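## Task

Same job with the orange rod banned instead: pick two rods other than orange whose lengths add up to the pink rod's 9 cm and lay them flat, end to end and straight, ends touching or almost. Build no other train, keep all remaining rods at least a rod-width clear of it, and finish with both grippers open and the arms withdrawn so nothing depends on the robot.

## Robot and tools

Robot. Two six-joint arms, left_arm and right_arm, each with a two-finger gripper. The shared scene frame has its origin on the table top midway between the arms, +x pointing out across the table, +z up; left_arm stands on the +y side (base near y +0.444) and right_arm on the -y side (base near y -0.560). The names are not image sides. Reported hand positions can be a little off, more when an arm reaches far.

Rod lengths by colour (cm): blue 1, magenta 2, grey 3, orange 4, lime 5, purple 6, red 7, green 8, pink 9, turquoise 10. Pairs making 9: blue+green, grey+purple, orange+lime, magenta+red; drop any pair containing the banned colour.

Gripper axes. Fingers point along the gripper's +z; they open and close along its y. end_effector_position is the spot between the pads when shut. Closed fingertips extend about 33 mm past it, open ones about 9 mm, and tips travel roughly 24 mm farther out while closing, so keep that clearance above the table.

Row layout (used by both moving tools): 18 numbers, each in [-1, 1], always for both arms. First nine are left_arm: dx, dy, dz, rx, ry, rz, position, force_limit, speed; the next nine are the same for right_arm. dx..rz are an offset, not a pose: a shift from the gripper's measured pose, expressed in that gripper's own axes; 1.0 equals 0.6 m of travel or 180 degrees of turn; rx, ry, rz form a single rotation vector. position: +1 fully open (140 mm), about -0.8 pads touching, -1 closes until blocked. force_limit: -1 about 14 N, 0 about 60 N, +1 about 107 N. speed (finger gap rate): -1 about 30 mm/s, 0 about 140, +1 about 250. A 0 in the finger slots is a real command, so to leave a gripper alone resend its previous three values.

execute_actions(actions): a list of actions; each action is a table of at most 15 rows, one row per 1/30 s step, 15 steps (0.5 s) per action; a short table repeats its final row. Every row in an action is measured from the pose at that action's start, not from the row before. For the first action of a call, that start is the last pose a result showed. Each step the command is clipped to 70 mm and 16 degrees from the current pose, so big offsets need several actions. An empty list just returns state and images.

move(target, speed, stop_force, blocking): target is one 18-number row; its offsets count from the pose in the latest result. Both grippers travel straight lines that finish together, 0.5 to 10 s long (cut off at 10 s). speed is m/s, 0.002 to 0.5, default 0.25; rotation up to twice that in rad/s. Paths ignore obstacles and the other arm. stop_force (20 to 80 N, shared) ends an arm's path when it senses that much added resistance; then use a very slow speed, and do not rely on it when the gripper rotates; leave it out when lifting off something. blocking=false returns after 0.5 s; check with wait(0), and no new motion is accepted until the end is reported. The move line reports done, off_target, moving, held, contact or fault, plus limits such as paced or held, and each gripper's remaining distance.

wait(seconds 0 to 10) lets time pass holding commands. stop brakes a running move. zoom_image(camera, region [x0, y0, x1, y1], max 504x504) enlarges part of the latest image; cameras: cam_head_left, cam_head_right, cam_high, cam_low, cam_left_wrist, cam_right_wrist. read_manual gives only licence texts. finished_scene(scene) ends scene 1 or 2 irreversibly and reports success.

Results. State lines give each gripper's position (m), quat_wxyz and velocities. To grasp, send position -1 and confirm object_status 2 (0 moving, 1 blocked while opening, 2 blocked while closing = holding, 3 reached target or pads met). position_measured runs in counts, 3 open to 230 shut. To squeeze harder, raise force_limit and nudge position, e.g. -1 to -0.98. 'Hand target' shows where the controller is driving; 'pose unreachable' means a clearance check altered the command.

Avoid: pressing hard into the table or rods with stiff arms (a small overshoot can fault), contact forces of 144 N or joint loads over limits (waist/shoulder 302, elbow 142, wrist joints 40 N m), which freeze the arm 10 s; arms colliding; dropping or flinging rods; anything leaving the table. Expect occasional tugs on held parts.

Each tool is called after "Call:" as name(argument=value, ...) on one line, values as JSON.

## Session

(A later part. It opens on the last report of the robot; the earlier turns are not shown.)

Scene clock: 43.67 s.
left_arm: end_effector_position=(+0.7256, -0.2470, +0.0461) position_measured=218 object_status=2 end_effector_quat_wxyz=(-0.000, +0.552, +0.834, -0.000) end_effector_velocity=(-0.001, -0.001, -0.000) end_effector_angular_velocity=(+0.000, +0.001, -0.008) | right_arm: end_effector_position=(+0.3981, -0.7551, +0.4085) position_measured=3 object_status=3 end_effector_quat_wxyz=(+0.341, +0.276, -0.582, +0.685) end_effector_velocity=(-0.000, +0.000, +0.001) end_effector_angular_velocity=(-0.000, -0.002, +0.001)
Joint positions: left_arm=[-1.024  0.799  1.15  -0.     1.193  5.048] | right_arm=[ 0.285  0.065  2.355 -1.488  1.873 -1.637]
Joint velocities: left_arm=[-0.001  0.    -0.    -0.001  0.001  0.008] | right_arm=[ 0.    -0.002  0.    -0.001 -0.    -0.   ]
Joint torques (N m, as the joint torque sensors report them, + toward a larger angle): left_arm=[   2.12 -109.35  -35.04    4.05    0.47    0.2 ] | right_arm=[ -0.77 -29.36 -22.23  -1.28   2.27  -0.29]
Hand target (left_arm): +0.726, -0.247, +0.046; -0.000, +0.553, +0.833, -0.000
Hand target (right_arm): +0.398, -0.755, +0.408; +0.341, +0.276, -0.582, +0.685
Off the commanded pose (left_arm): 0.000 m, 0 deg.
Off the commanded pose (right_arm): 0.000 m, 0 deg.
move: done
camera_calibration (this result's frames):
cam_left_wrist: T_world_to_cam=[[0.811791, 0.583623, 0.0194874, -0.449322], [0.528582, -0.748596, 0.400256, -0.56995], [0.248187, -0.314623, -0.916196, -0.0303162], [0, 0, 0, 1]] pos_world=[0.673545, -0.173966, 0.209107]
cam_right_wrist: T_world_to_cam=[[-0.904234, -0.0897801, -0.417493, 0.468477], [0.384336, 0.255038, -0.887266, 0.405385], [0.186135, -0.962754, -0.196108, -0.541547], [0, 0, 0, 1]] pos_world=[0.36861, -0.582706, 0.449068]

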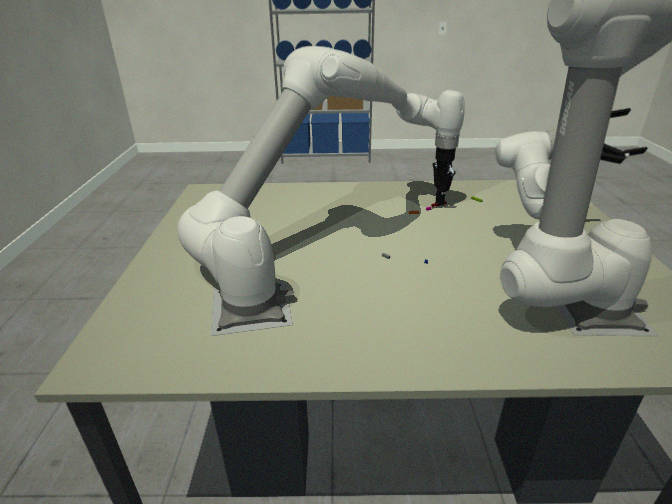

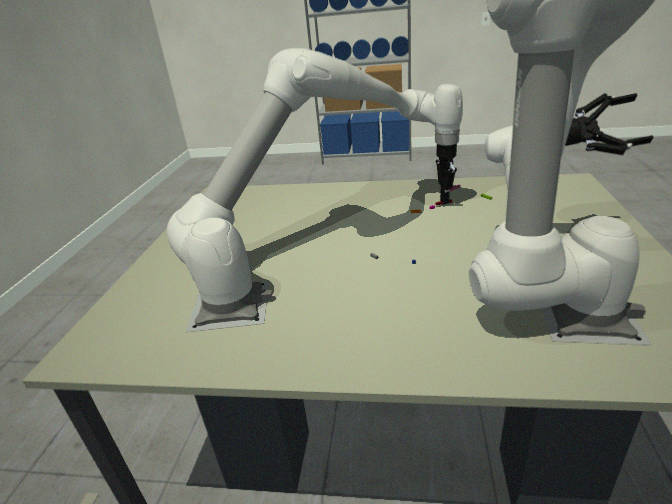

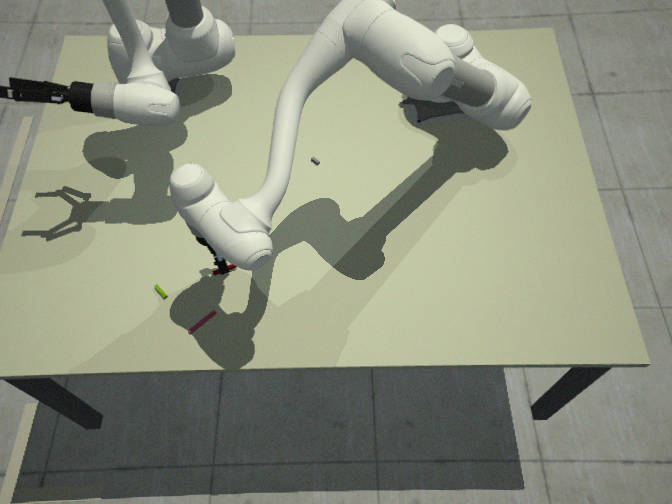

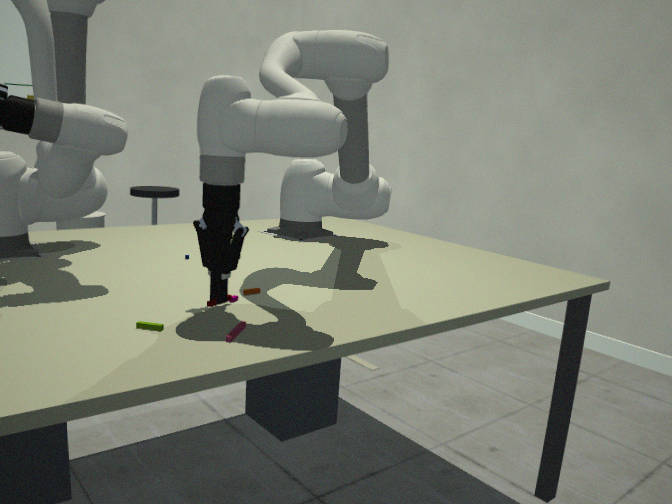

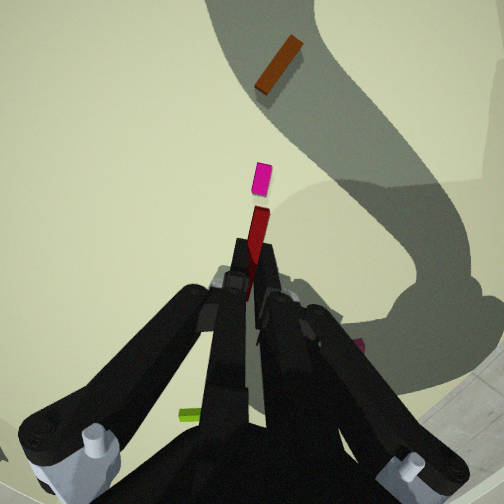

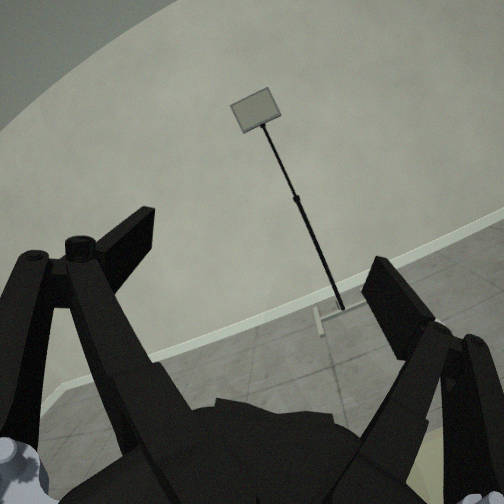

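Call:
move(target=[0.007,-0.007,0.012,0,0,0,-1,-0.5,-0.5,0,0,0,0,0,0,1,0,0], speed=0.02)

Call:
zoom_image(camera="cam_left_wrist", region=[210,150,310,250])

Call:
zoom_image(camera="cam_low", region=[195,275,255,320])

Scene clock: 50.43 s.
left_arm: end_effector_position=(+0.7202, -0.2448, +0.0390) position_measured=218 object_status=2 end_effector_quat_wxyz=(-0.000, +0.552, +0.834, -0.000) end_effector_velocity=(+0.001, +0.000, +0.001) end_effector_angular_velocity=(-0.000, -0.003, -0.001) | right_arm: end_effector_position=(+0.3981, -0.7551, +0.4085) position_measured=3 object_status=3 end_effector_quat_wxyz=(+0.341, +0.276, -0.582, +0.685) end_effector_velocity=(+0.000, -0.000, -0.000) end_effector_angular_velocity=(-0.000, +0.000, -0.000)
Joint positions: left_arm=[-1.027  0.795  1.171 -0.     1.176  5.046] | right_arm=[ 0.285  0.065  2.355 -1.488  1.873 -1.637]
Joint velocities: left_arm=[-0.    -0.001  0.001  0.003 -0.002  0.   ] | right_arm=[-0.  0.  0. -0. -0. -0.]
Joint torques (N m, as the joint torque sensors report them, + toward a larger angle): left_arm=[   3.06 -108.01  -33.21    3.97    0.75    0.21] | right_arm=[ -0.13 -30.11 -22.54  -1.53   2.42  -0.6 ]
Hand target (left_arm): +0.720, -0.245, +0.039; -0.000, +0.552, +0.834, +0.000
Hand target (right_arm): +0.398, -0.755, +0.408; +0.341, +0.276, -0.582, +0.685
Off the commanded pose (left_arm): 0.000 m, 0 deg.
Off the commanded pose (right_arm): 0.000 m, 0 deg.
move: done
camera_calibration (this result's frames):
cam_left_wrist: T_world_to_cam=[[0.81177, 0.583655, 0.0194031, -0.445997], [0.528644, -0.748565, 0.400232, -0.562609], [0.248122, -0.314639, -0.916208, -0.0347842], [0, 0, 0, 1]] pos_world=[0.668098, -0.171786, 0.201959]
cam_right_wrist: T_world_to_cam=[[-0.904234, -0.0897801, -0.417493, 0.468477], [0.384336, 0.255038, -0.887266, 0.405385], [0.186136, -0.962754, -0.196109, -0.541547], [0, 0, 0, 1]] pos_world=[0.36861, -0.582706, 0.449068]

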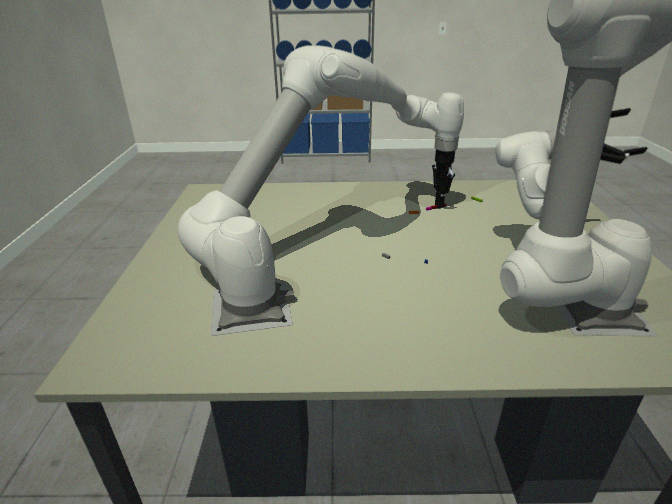

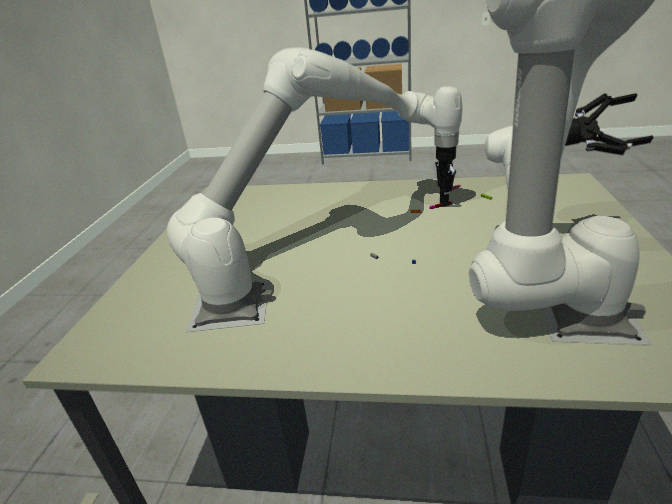

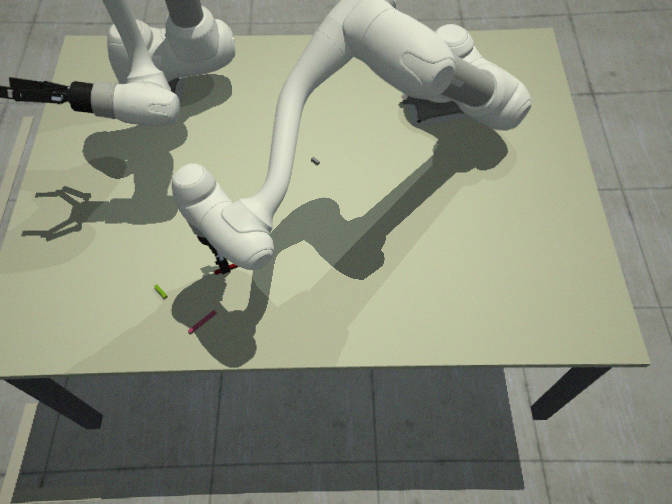

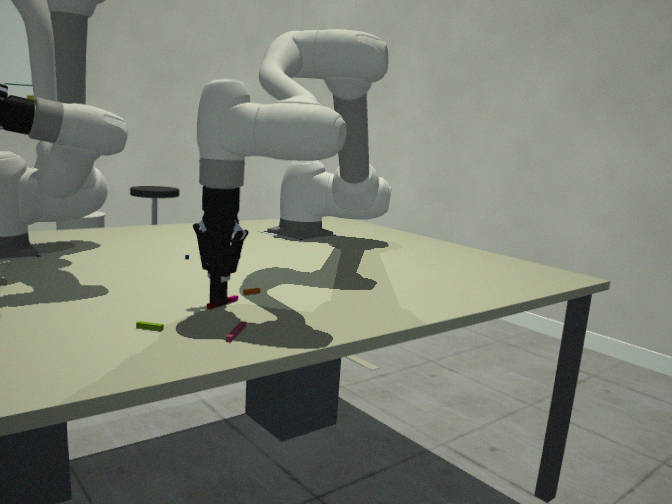

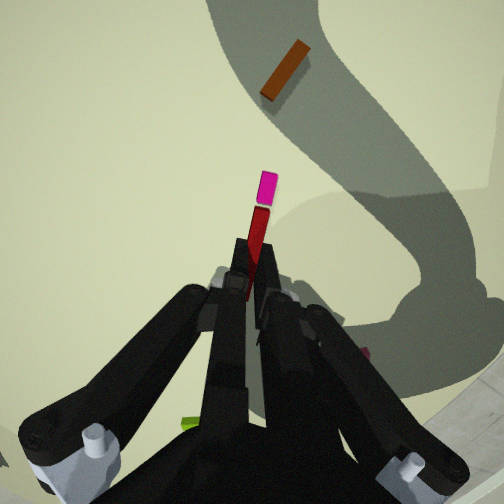

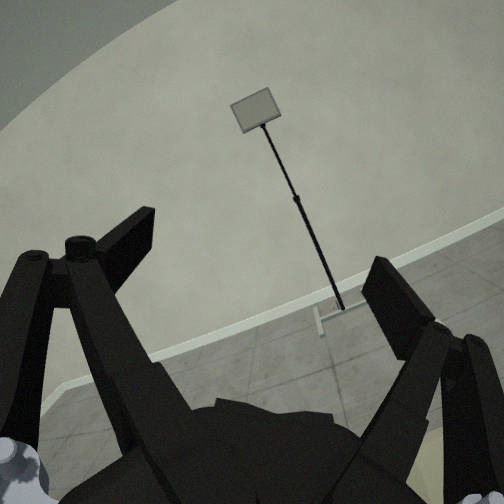

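Region (210, 150, 310, 250) of cam_left_wrist's 504x504 image, scaled by 5.040, with more detail than that image has.

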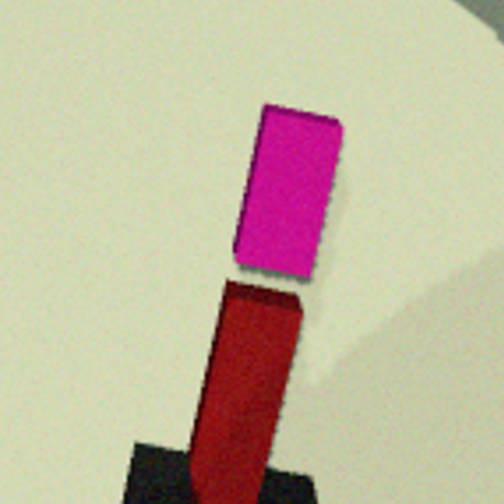

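Region (195, 275, 255, 320) of cam_low's 672x504 image, scaled by 8.400, with more detail than that image has; it fills the top 378 rows of this view, and the rest is white.

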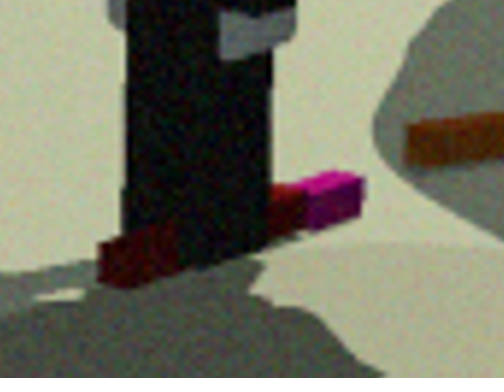

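Call:
move(target=[0.007,0.0007,0.0018,0,0,0,-1,-0.5,-0.5,0,0,0,0,0,0,1,0,0], speed=0.008)

Call:
execute_actions(actions=[[[0,0,0,0,0,0,-0.45,-0.5,-0.8,0,0,0,0,0,0,1,0,0]]])

Call:
zoom_image(camera="cam_left_wrist", region=[200,150,320,310])

Call:
move(target=[0.25,0,-0.35,0,0,0,-0.45,-0.5,-0.8,0,0,0,0,0,0,1,0,0])

Call:
zoom_image(camera="cam_low", region=[190,275,270,325])

Scene clock: 57.70 s.
left_arm: end_effector_position=(+0.7190, -0.2408, +0.0379) position_measured=218 object_status=2 end_effector_quat_wxyz=(-0.000, +0.552, +0.834, +0.000) end_effector_velocity=(+0.000, +0.001, -0.002) end_effector_angular_velocity=(+0.002, +0.000, +0.001) | right_arm: end_effector_position=(+0.3981, -0.7551, +0.4085) position_measured=3 object_status=3 end_effector_quat_wxyz=(+0.341, +0.276, -0.582, +0.685) end_effector_velocity=(+0.000, +0.000, +0.000) end_effector_angular_velocity=(-0.001, +0.000, +0.001)
Joint positions: left_arm=[-1.025  0.79   1.183 -0.     1.169  5.047] | right_arm=[ 0.285  0.065  2.355 -1.488  1.873 -1.637]
Joint velocities: left_arm=[ 0.     0.001  0.002  0.001 -0.001 -0.001] | right_arm=[-0.     0.    -0.    -0.002 -0.     0.   ]
Joint torques (N m, as the joint torque sensors report them, + toward a larger angle): left_arm=[   1.94 -109.48  -35.12    4.01    0.37    0.24] | right_arm=[ -1.22 -30.68 -22.85  -1.5    2.15  -0.39]
Hand target (left_arm): +0.719, -0.241, +0.038; -0.000, +0.552, +0.834, -0.000
Hand target (right_arm): +0.398, -0.755, +0.408; +0.341, +0.276, -0.582, +0.685
Off the commanded pose (left_arm): 0.000 m, 0 deg.
Off the commanded pose (right_arm): 0.000 m, 0 deg.
move: done
camera_calibration (this result's frames):
cam_left_wrist: T_world_to_cam=[[0.811789, 0.583626, 0.019489, -0.447349], [0.528593, -0.748607, 0.400222, -0.558513], [0.248169, -0.314594, -0.916211, -0.034224], [0, 0, 0, 1]] pos_world=[0.666873, -0.167788, 0.200891]
cam_right_wrist: T_world_to_cam=[[-0.904234, -0.0897803, -0.417493, 0.468477], [0.384336, 0.255038, -0.887266, 0.405385], [0.186136, -0.962754, -0.196108, -0.541548], [0, 0, 0, 1]] pos_world=[0.36861, -0.582706, 0.449068]

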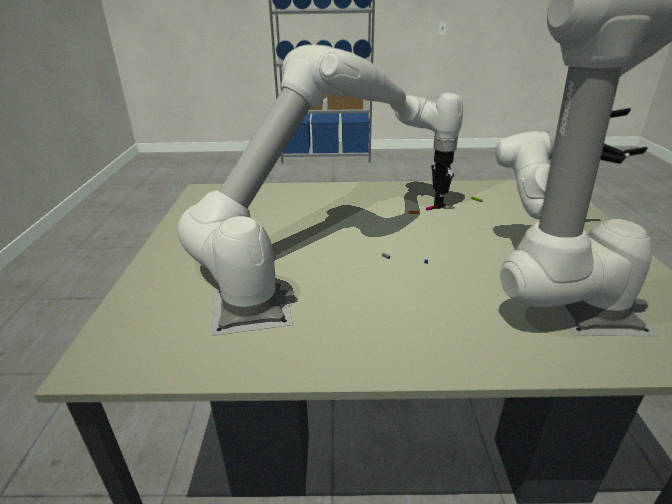

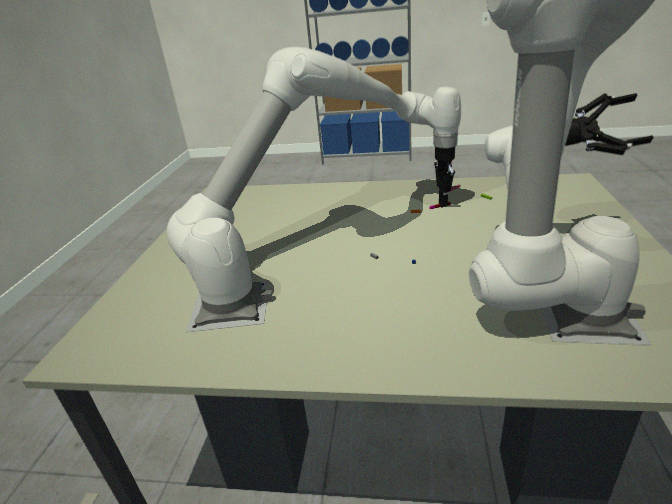

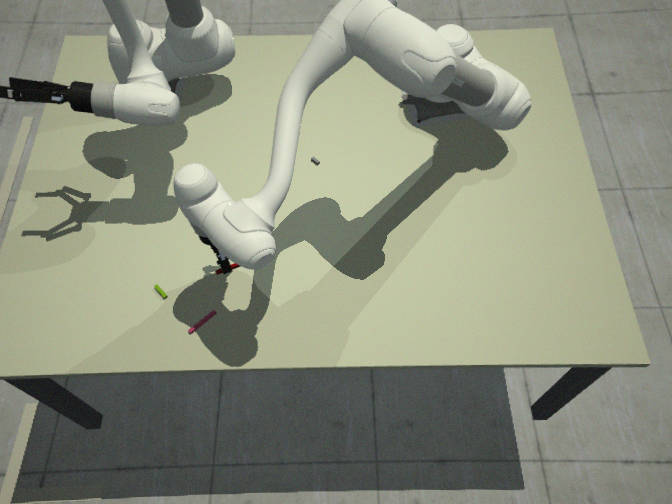

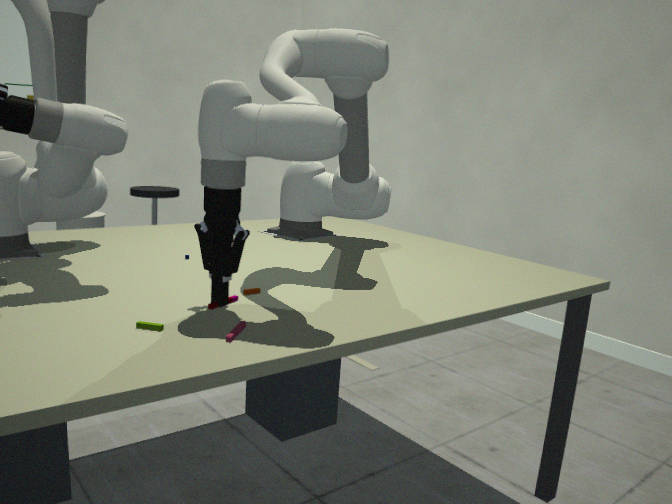

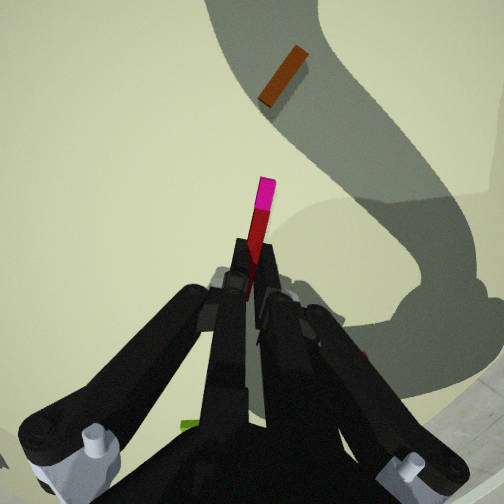

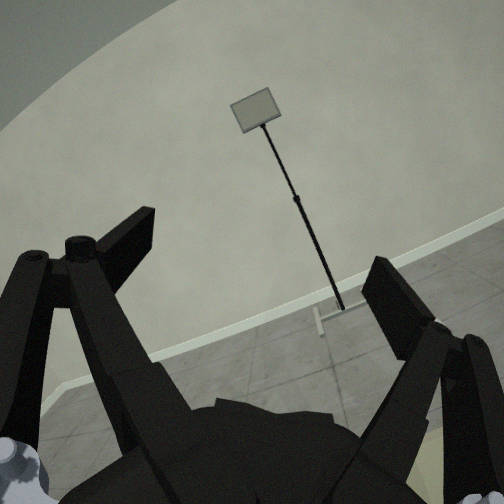

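Scene clock: 58.20 s.
left_arm: end_effector_position=(+0.7190, -0.2408, +0.0379) position_measured=186 object_status=0 end_effector_quat_wxyz=(-0.000, +0.552, +0.834, +0.000) end_effector_velocity=(+0.000, -0.000, +0.001) end_effector_angular_velocity=(-0.001, -0.001, +0.000) | right_arm: end_effector_position=(+0.3981, -0.7551, +0.4085) position_measured=3 object_status=3 end_effector_quat_wxyz=(+0.341, +0.276, -0.582, +0.685) end_effector_velocity=(-0.000, +0.000, +0.000) end_effector_angular_velocity=(-0.000, -0.000, +0.000)
Joint positions: left_arm=[-1.025  0.79   1.183 -0.     1.169  5.047] | right_arm=[ 0.285  0.065  2.355 -1.488  1.873 -1.637]
Joint velocities: left_arm=[ 0.    -0.001 -0.     0.001  0.    -0.001] | right_arm=[ 0. -0.  0. -0.  0. -0.]
Joint torques (N m, as the joint torque sensors report them, + toward a larger angle): left_arm=[   1.49 -108.35  -34.4     3.99    0.5     0.29] | right_arm=[ -0.77 -30.6  -22.59  -1.59   2.27  -0.56]
Hand target (left_arm): +0.719, -0.241, +0.038; -0.000, +0.552, +0.834, +0.000
Hand target (right_arm): +0.398, -0.755, +0.408; +0.341, +0.276, -0.582, +0.685
Off the commanded pose (left_arm): 0.000 m, 0 deg.
Off the commanded pose (right_arm): 0.000 m, 0 deg.
camera_calibration (this result's frames):
cam_left_wrist: T_world_to_cam=[[0.811789, 0.583626, 0.0194892, -0.447353], [0.528593, -0.748607, 0.400221, -0.5585], [0.248169, -0.314593, -0.916211, -0.0342225], [0, 0, 0, 1]] pos_world=[0.666869, -0.167776, 0.200887]
cam_right_wrist: T_world_to_cam=[[-0.904234, -0.0897804, -0.417493, 0.468477], [0.384336, 0.255038, -0.887266, 0.405385], [0.186136, -0.962754, -0.196108, -0.541548], [0, 0, 0, 1]] pos_world=[0.36861, -0.582706, 0.449068]

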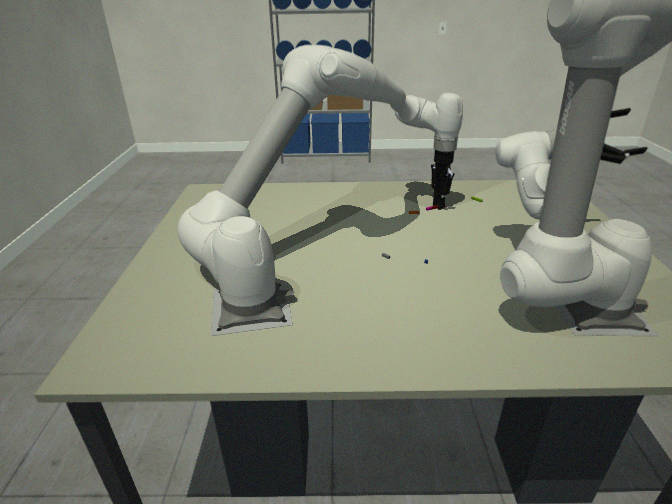

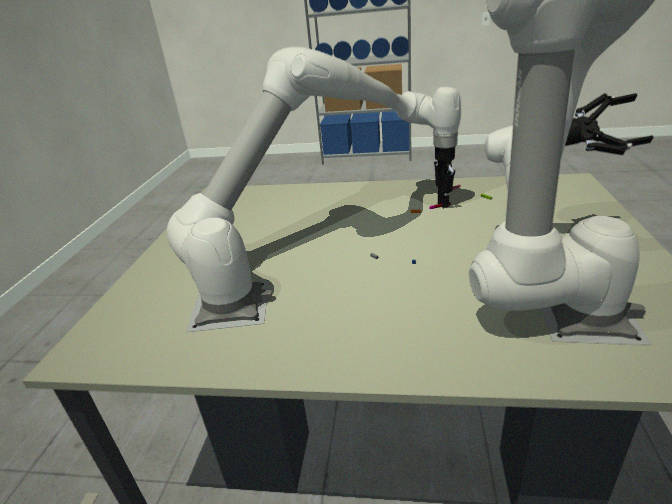

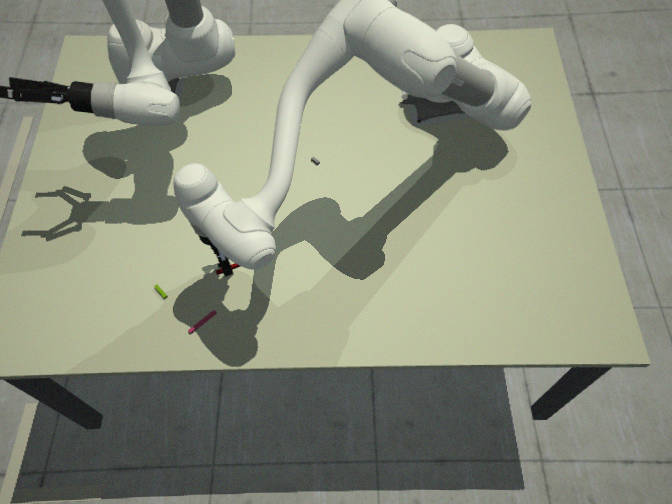

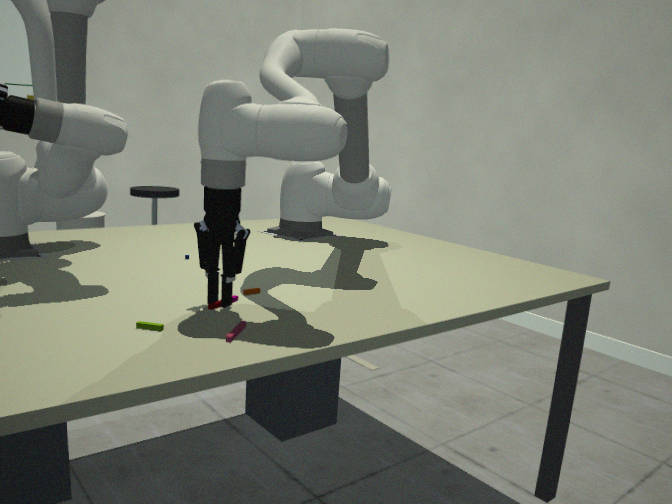

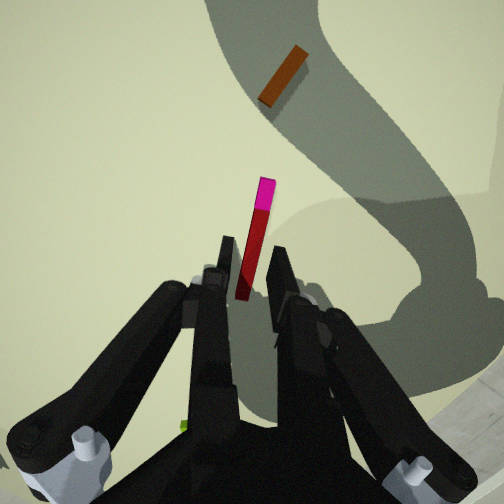

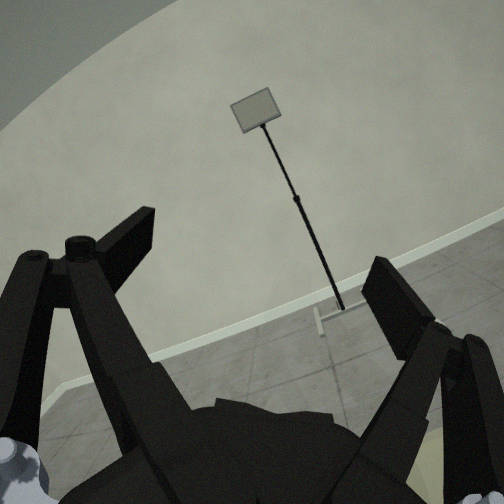

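Region (200, 150, 320, 310) of cam_left_wrist's 504x504 image, scaled by 3.150, with more detail than that image has; it fills the left 378 columns of this view, and the rest is white.

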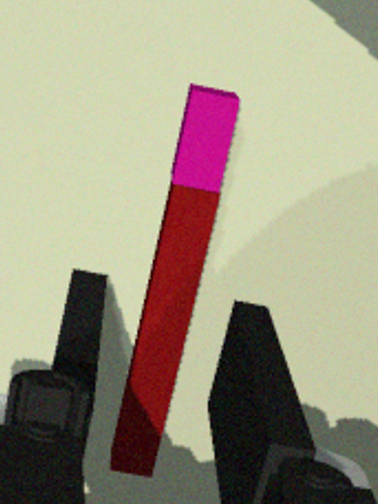

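Scene clock: 59.70 s.
left_arm: end_effector_position=(+0.6603, -0.1028, +0.2479) position_measured=186 object_status=3 end_effector_quat_wxyz=(-0.000, +0.553, +0.834, -0.000) end_effector_velocity=(+0.001, +0.001, +0.002) end_effector_angular_velocity=(+0.001, -0.003, +0.000) | right_arm: end_effector_position=(+0.3981, -0.7551, +0.4085) position_measured=3 object_status=3 end_effector_quat_wxyz=(+0.341, +0.276, -0.582, +0.685) end_effector_velocity=(+0.001, -0.000, -0.001) end_effector_angular_velocity=(-0.001, +0.003, -0.000)
Joint positions: left_arm=[-0.965  0.455  1.348 -0.     1.339  5.108] | right_arm=[ 0.285  0.065  2.355 -1.488  1.873 -1.637]
Joint velocities: left_arm=[ 0.    -0.002 -0.001  0.003  0.002 -0.001] | right_arm=[-0.001  0.003 -0.    -0.    -0.     0.   ]
Joint torques (N m, as the joint torque sensors report them, + toward a larger angle): left_arm=[  1.06 -81.58 -36.28   4.26   0.53   0.33] | right_arm=[  1.39 -31.   -23.21  -1.44   2.27  -0.79]
Hand target (left_arm): +0.660, -0.103, +0.248; -0.000, +0.553, +0.834, -0.000
Hand target (right_arm): +0.398, -0.755, +0.408; +0.341, +0.276, -0.582, +0.685
Off the commanded pose (left_arm): 0.000 m, 0 deg.
Off the commanded pose (right_arm): 0.000 m, 0 deg.
move: done
camera_calibration (this result's frames):
cam_left_wrist: T_world_to_cam=[[0.81186, 0.583528, 0.0194473, -0.484424], [0.52853, -0.748677, 0.400174, -0.508175], [0.248073, -0.314607, -0.916233, 0.216204], [0, 0, 0, 1]] pos_world=[0.608235, -0.0297643, 0.410873]
cam_right_wrist: T_world_to_cam=[[-0.904234, -0.0897802, -0.417493, 0.468477], [0.384336, 0.255038, -0.887266, 0.405385], [0.186136, -0.962754, -0.196108, -0.541548], [0, 0, 0, 1]] pos_world=[0.36861, -0.582706, 0.449068]

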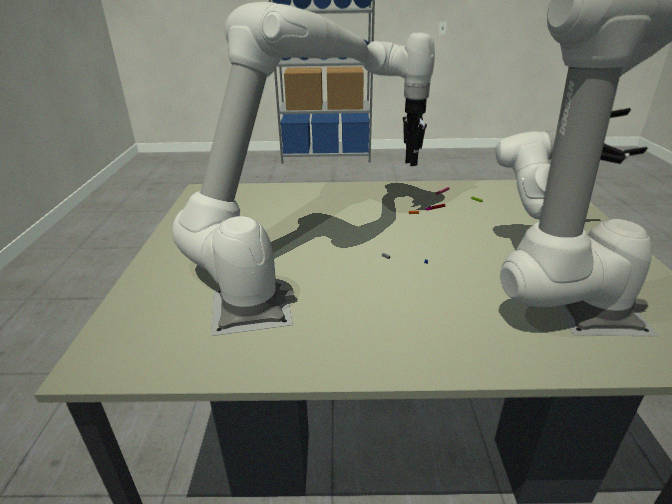

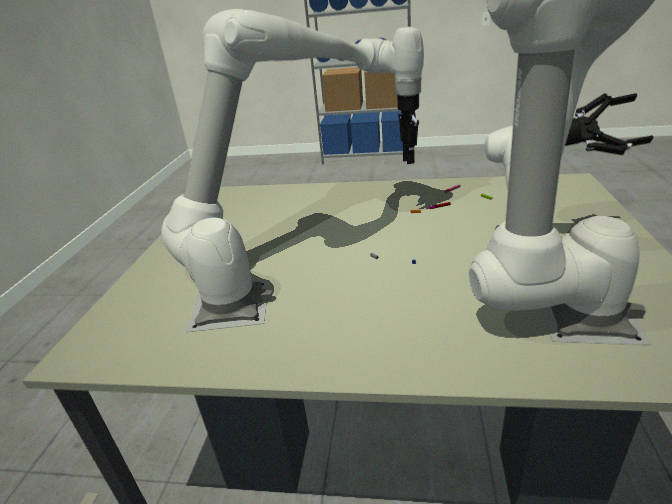

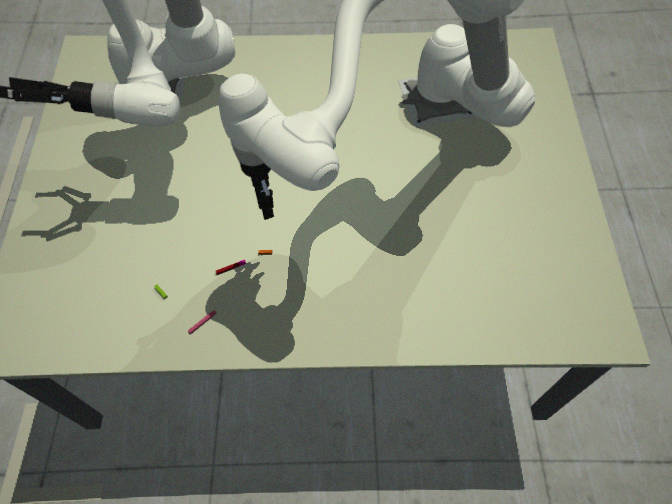

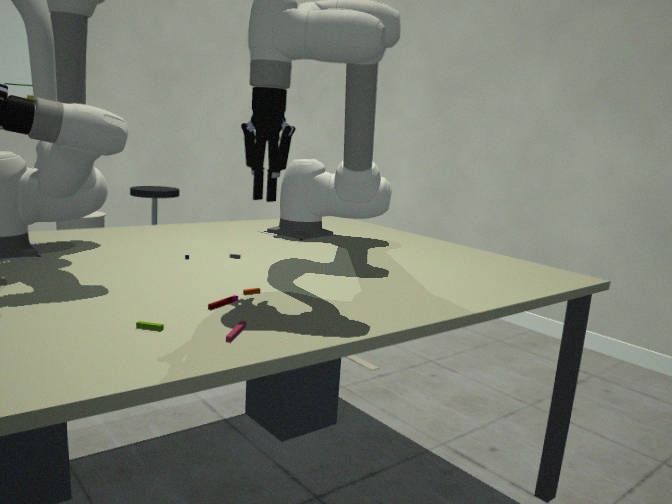

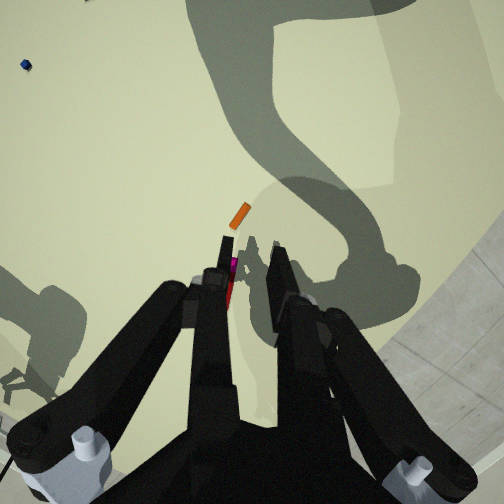

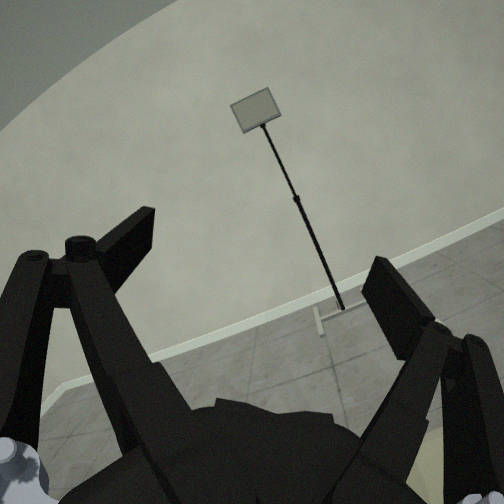

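Region (190, 275, 270, 325) of cam_low's 672x504 image, scaled by 6.300, with more detail than that image has; it fills the top 315 rows of this view, and the rest is white.

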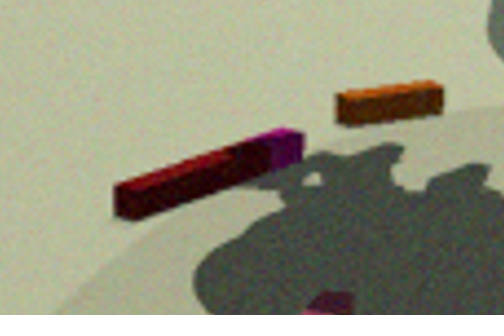

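Call:
finished_scene(scene=2)

The scene is finished: the task was done.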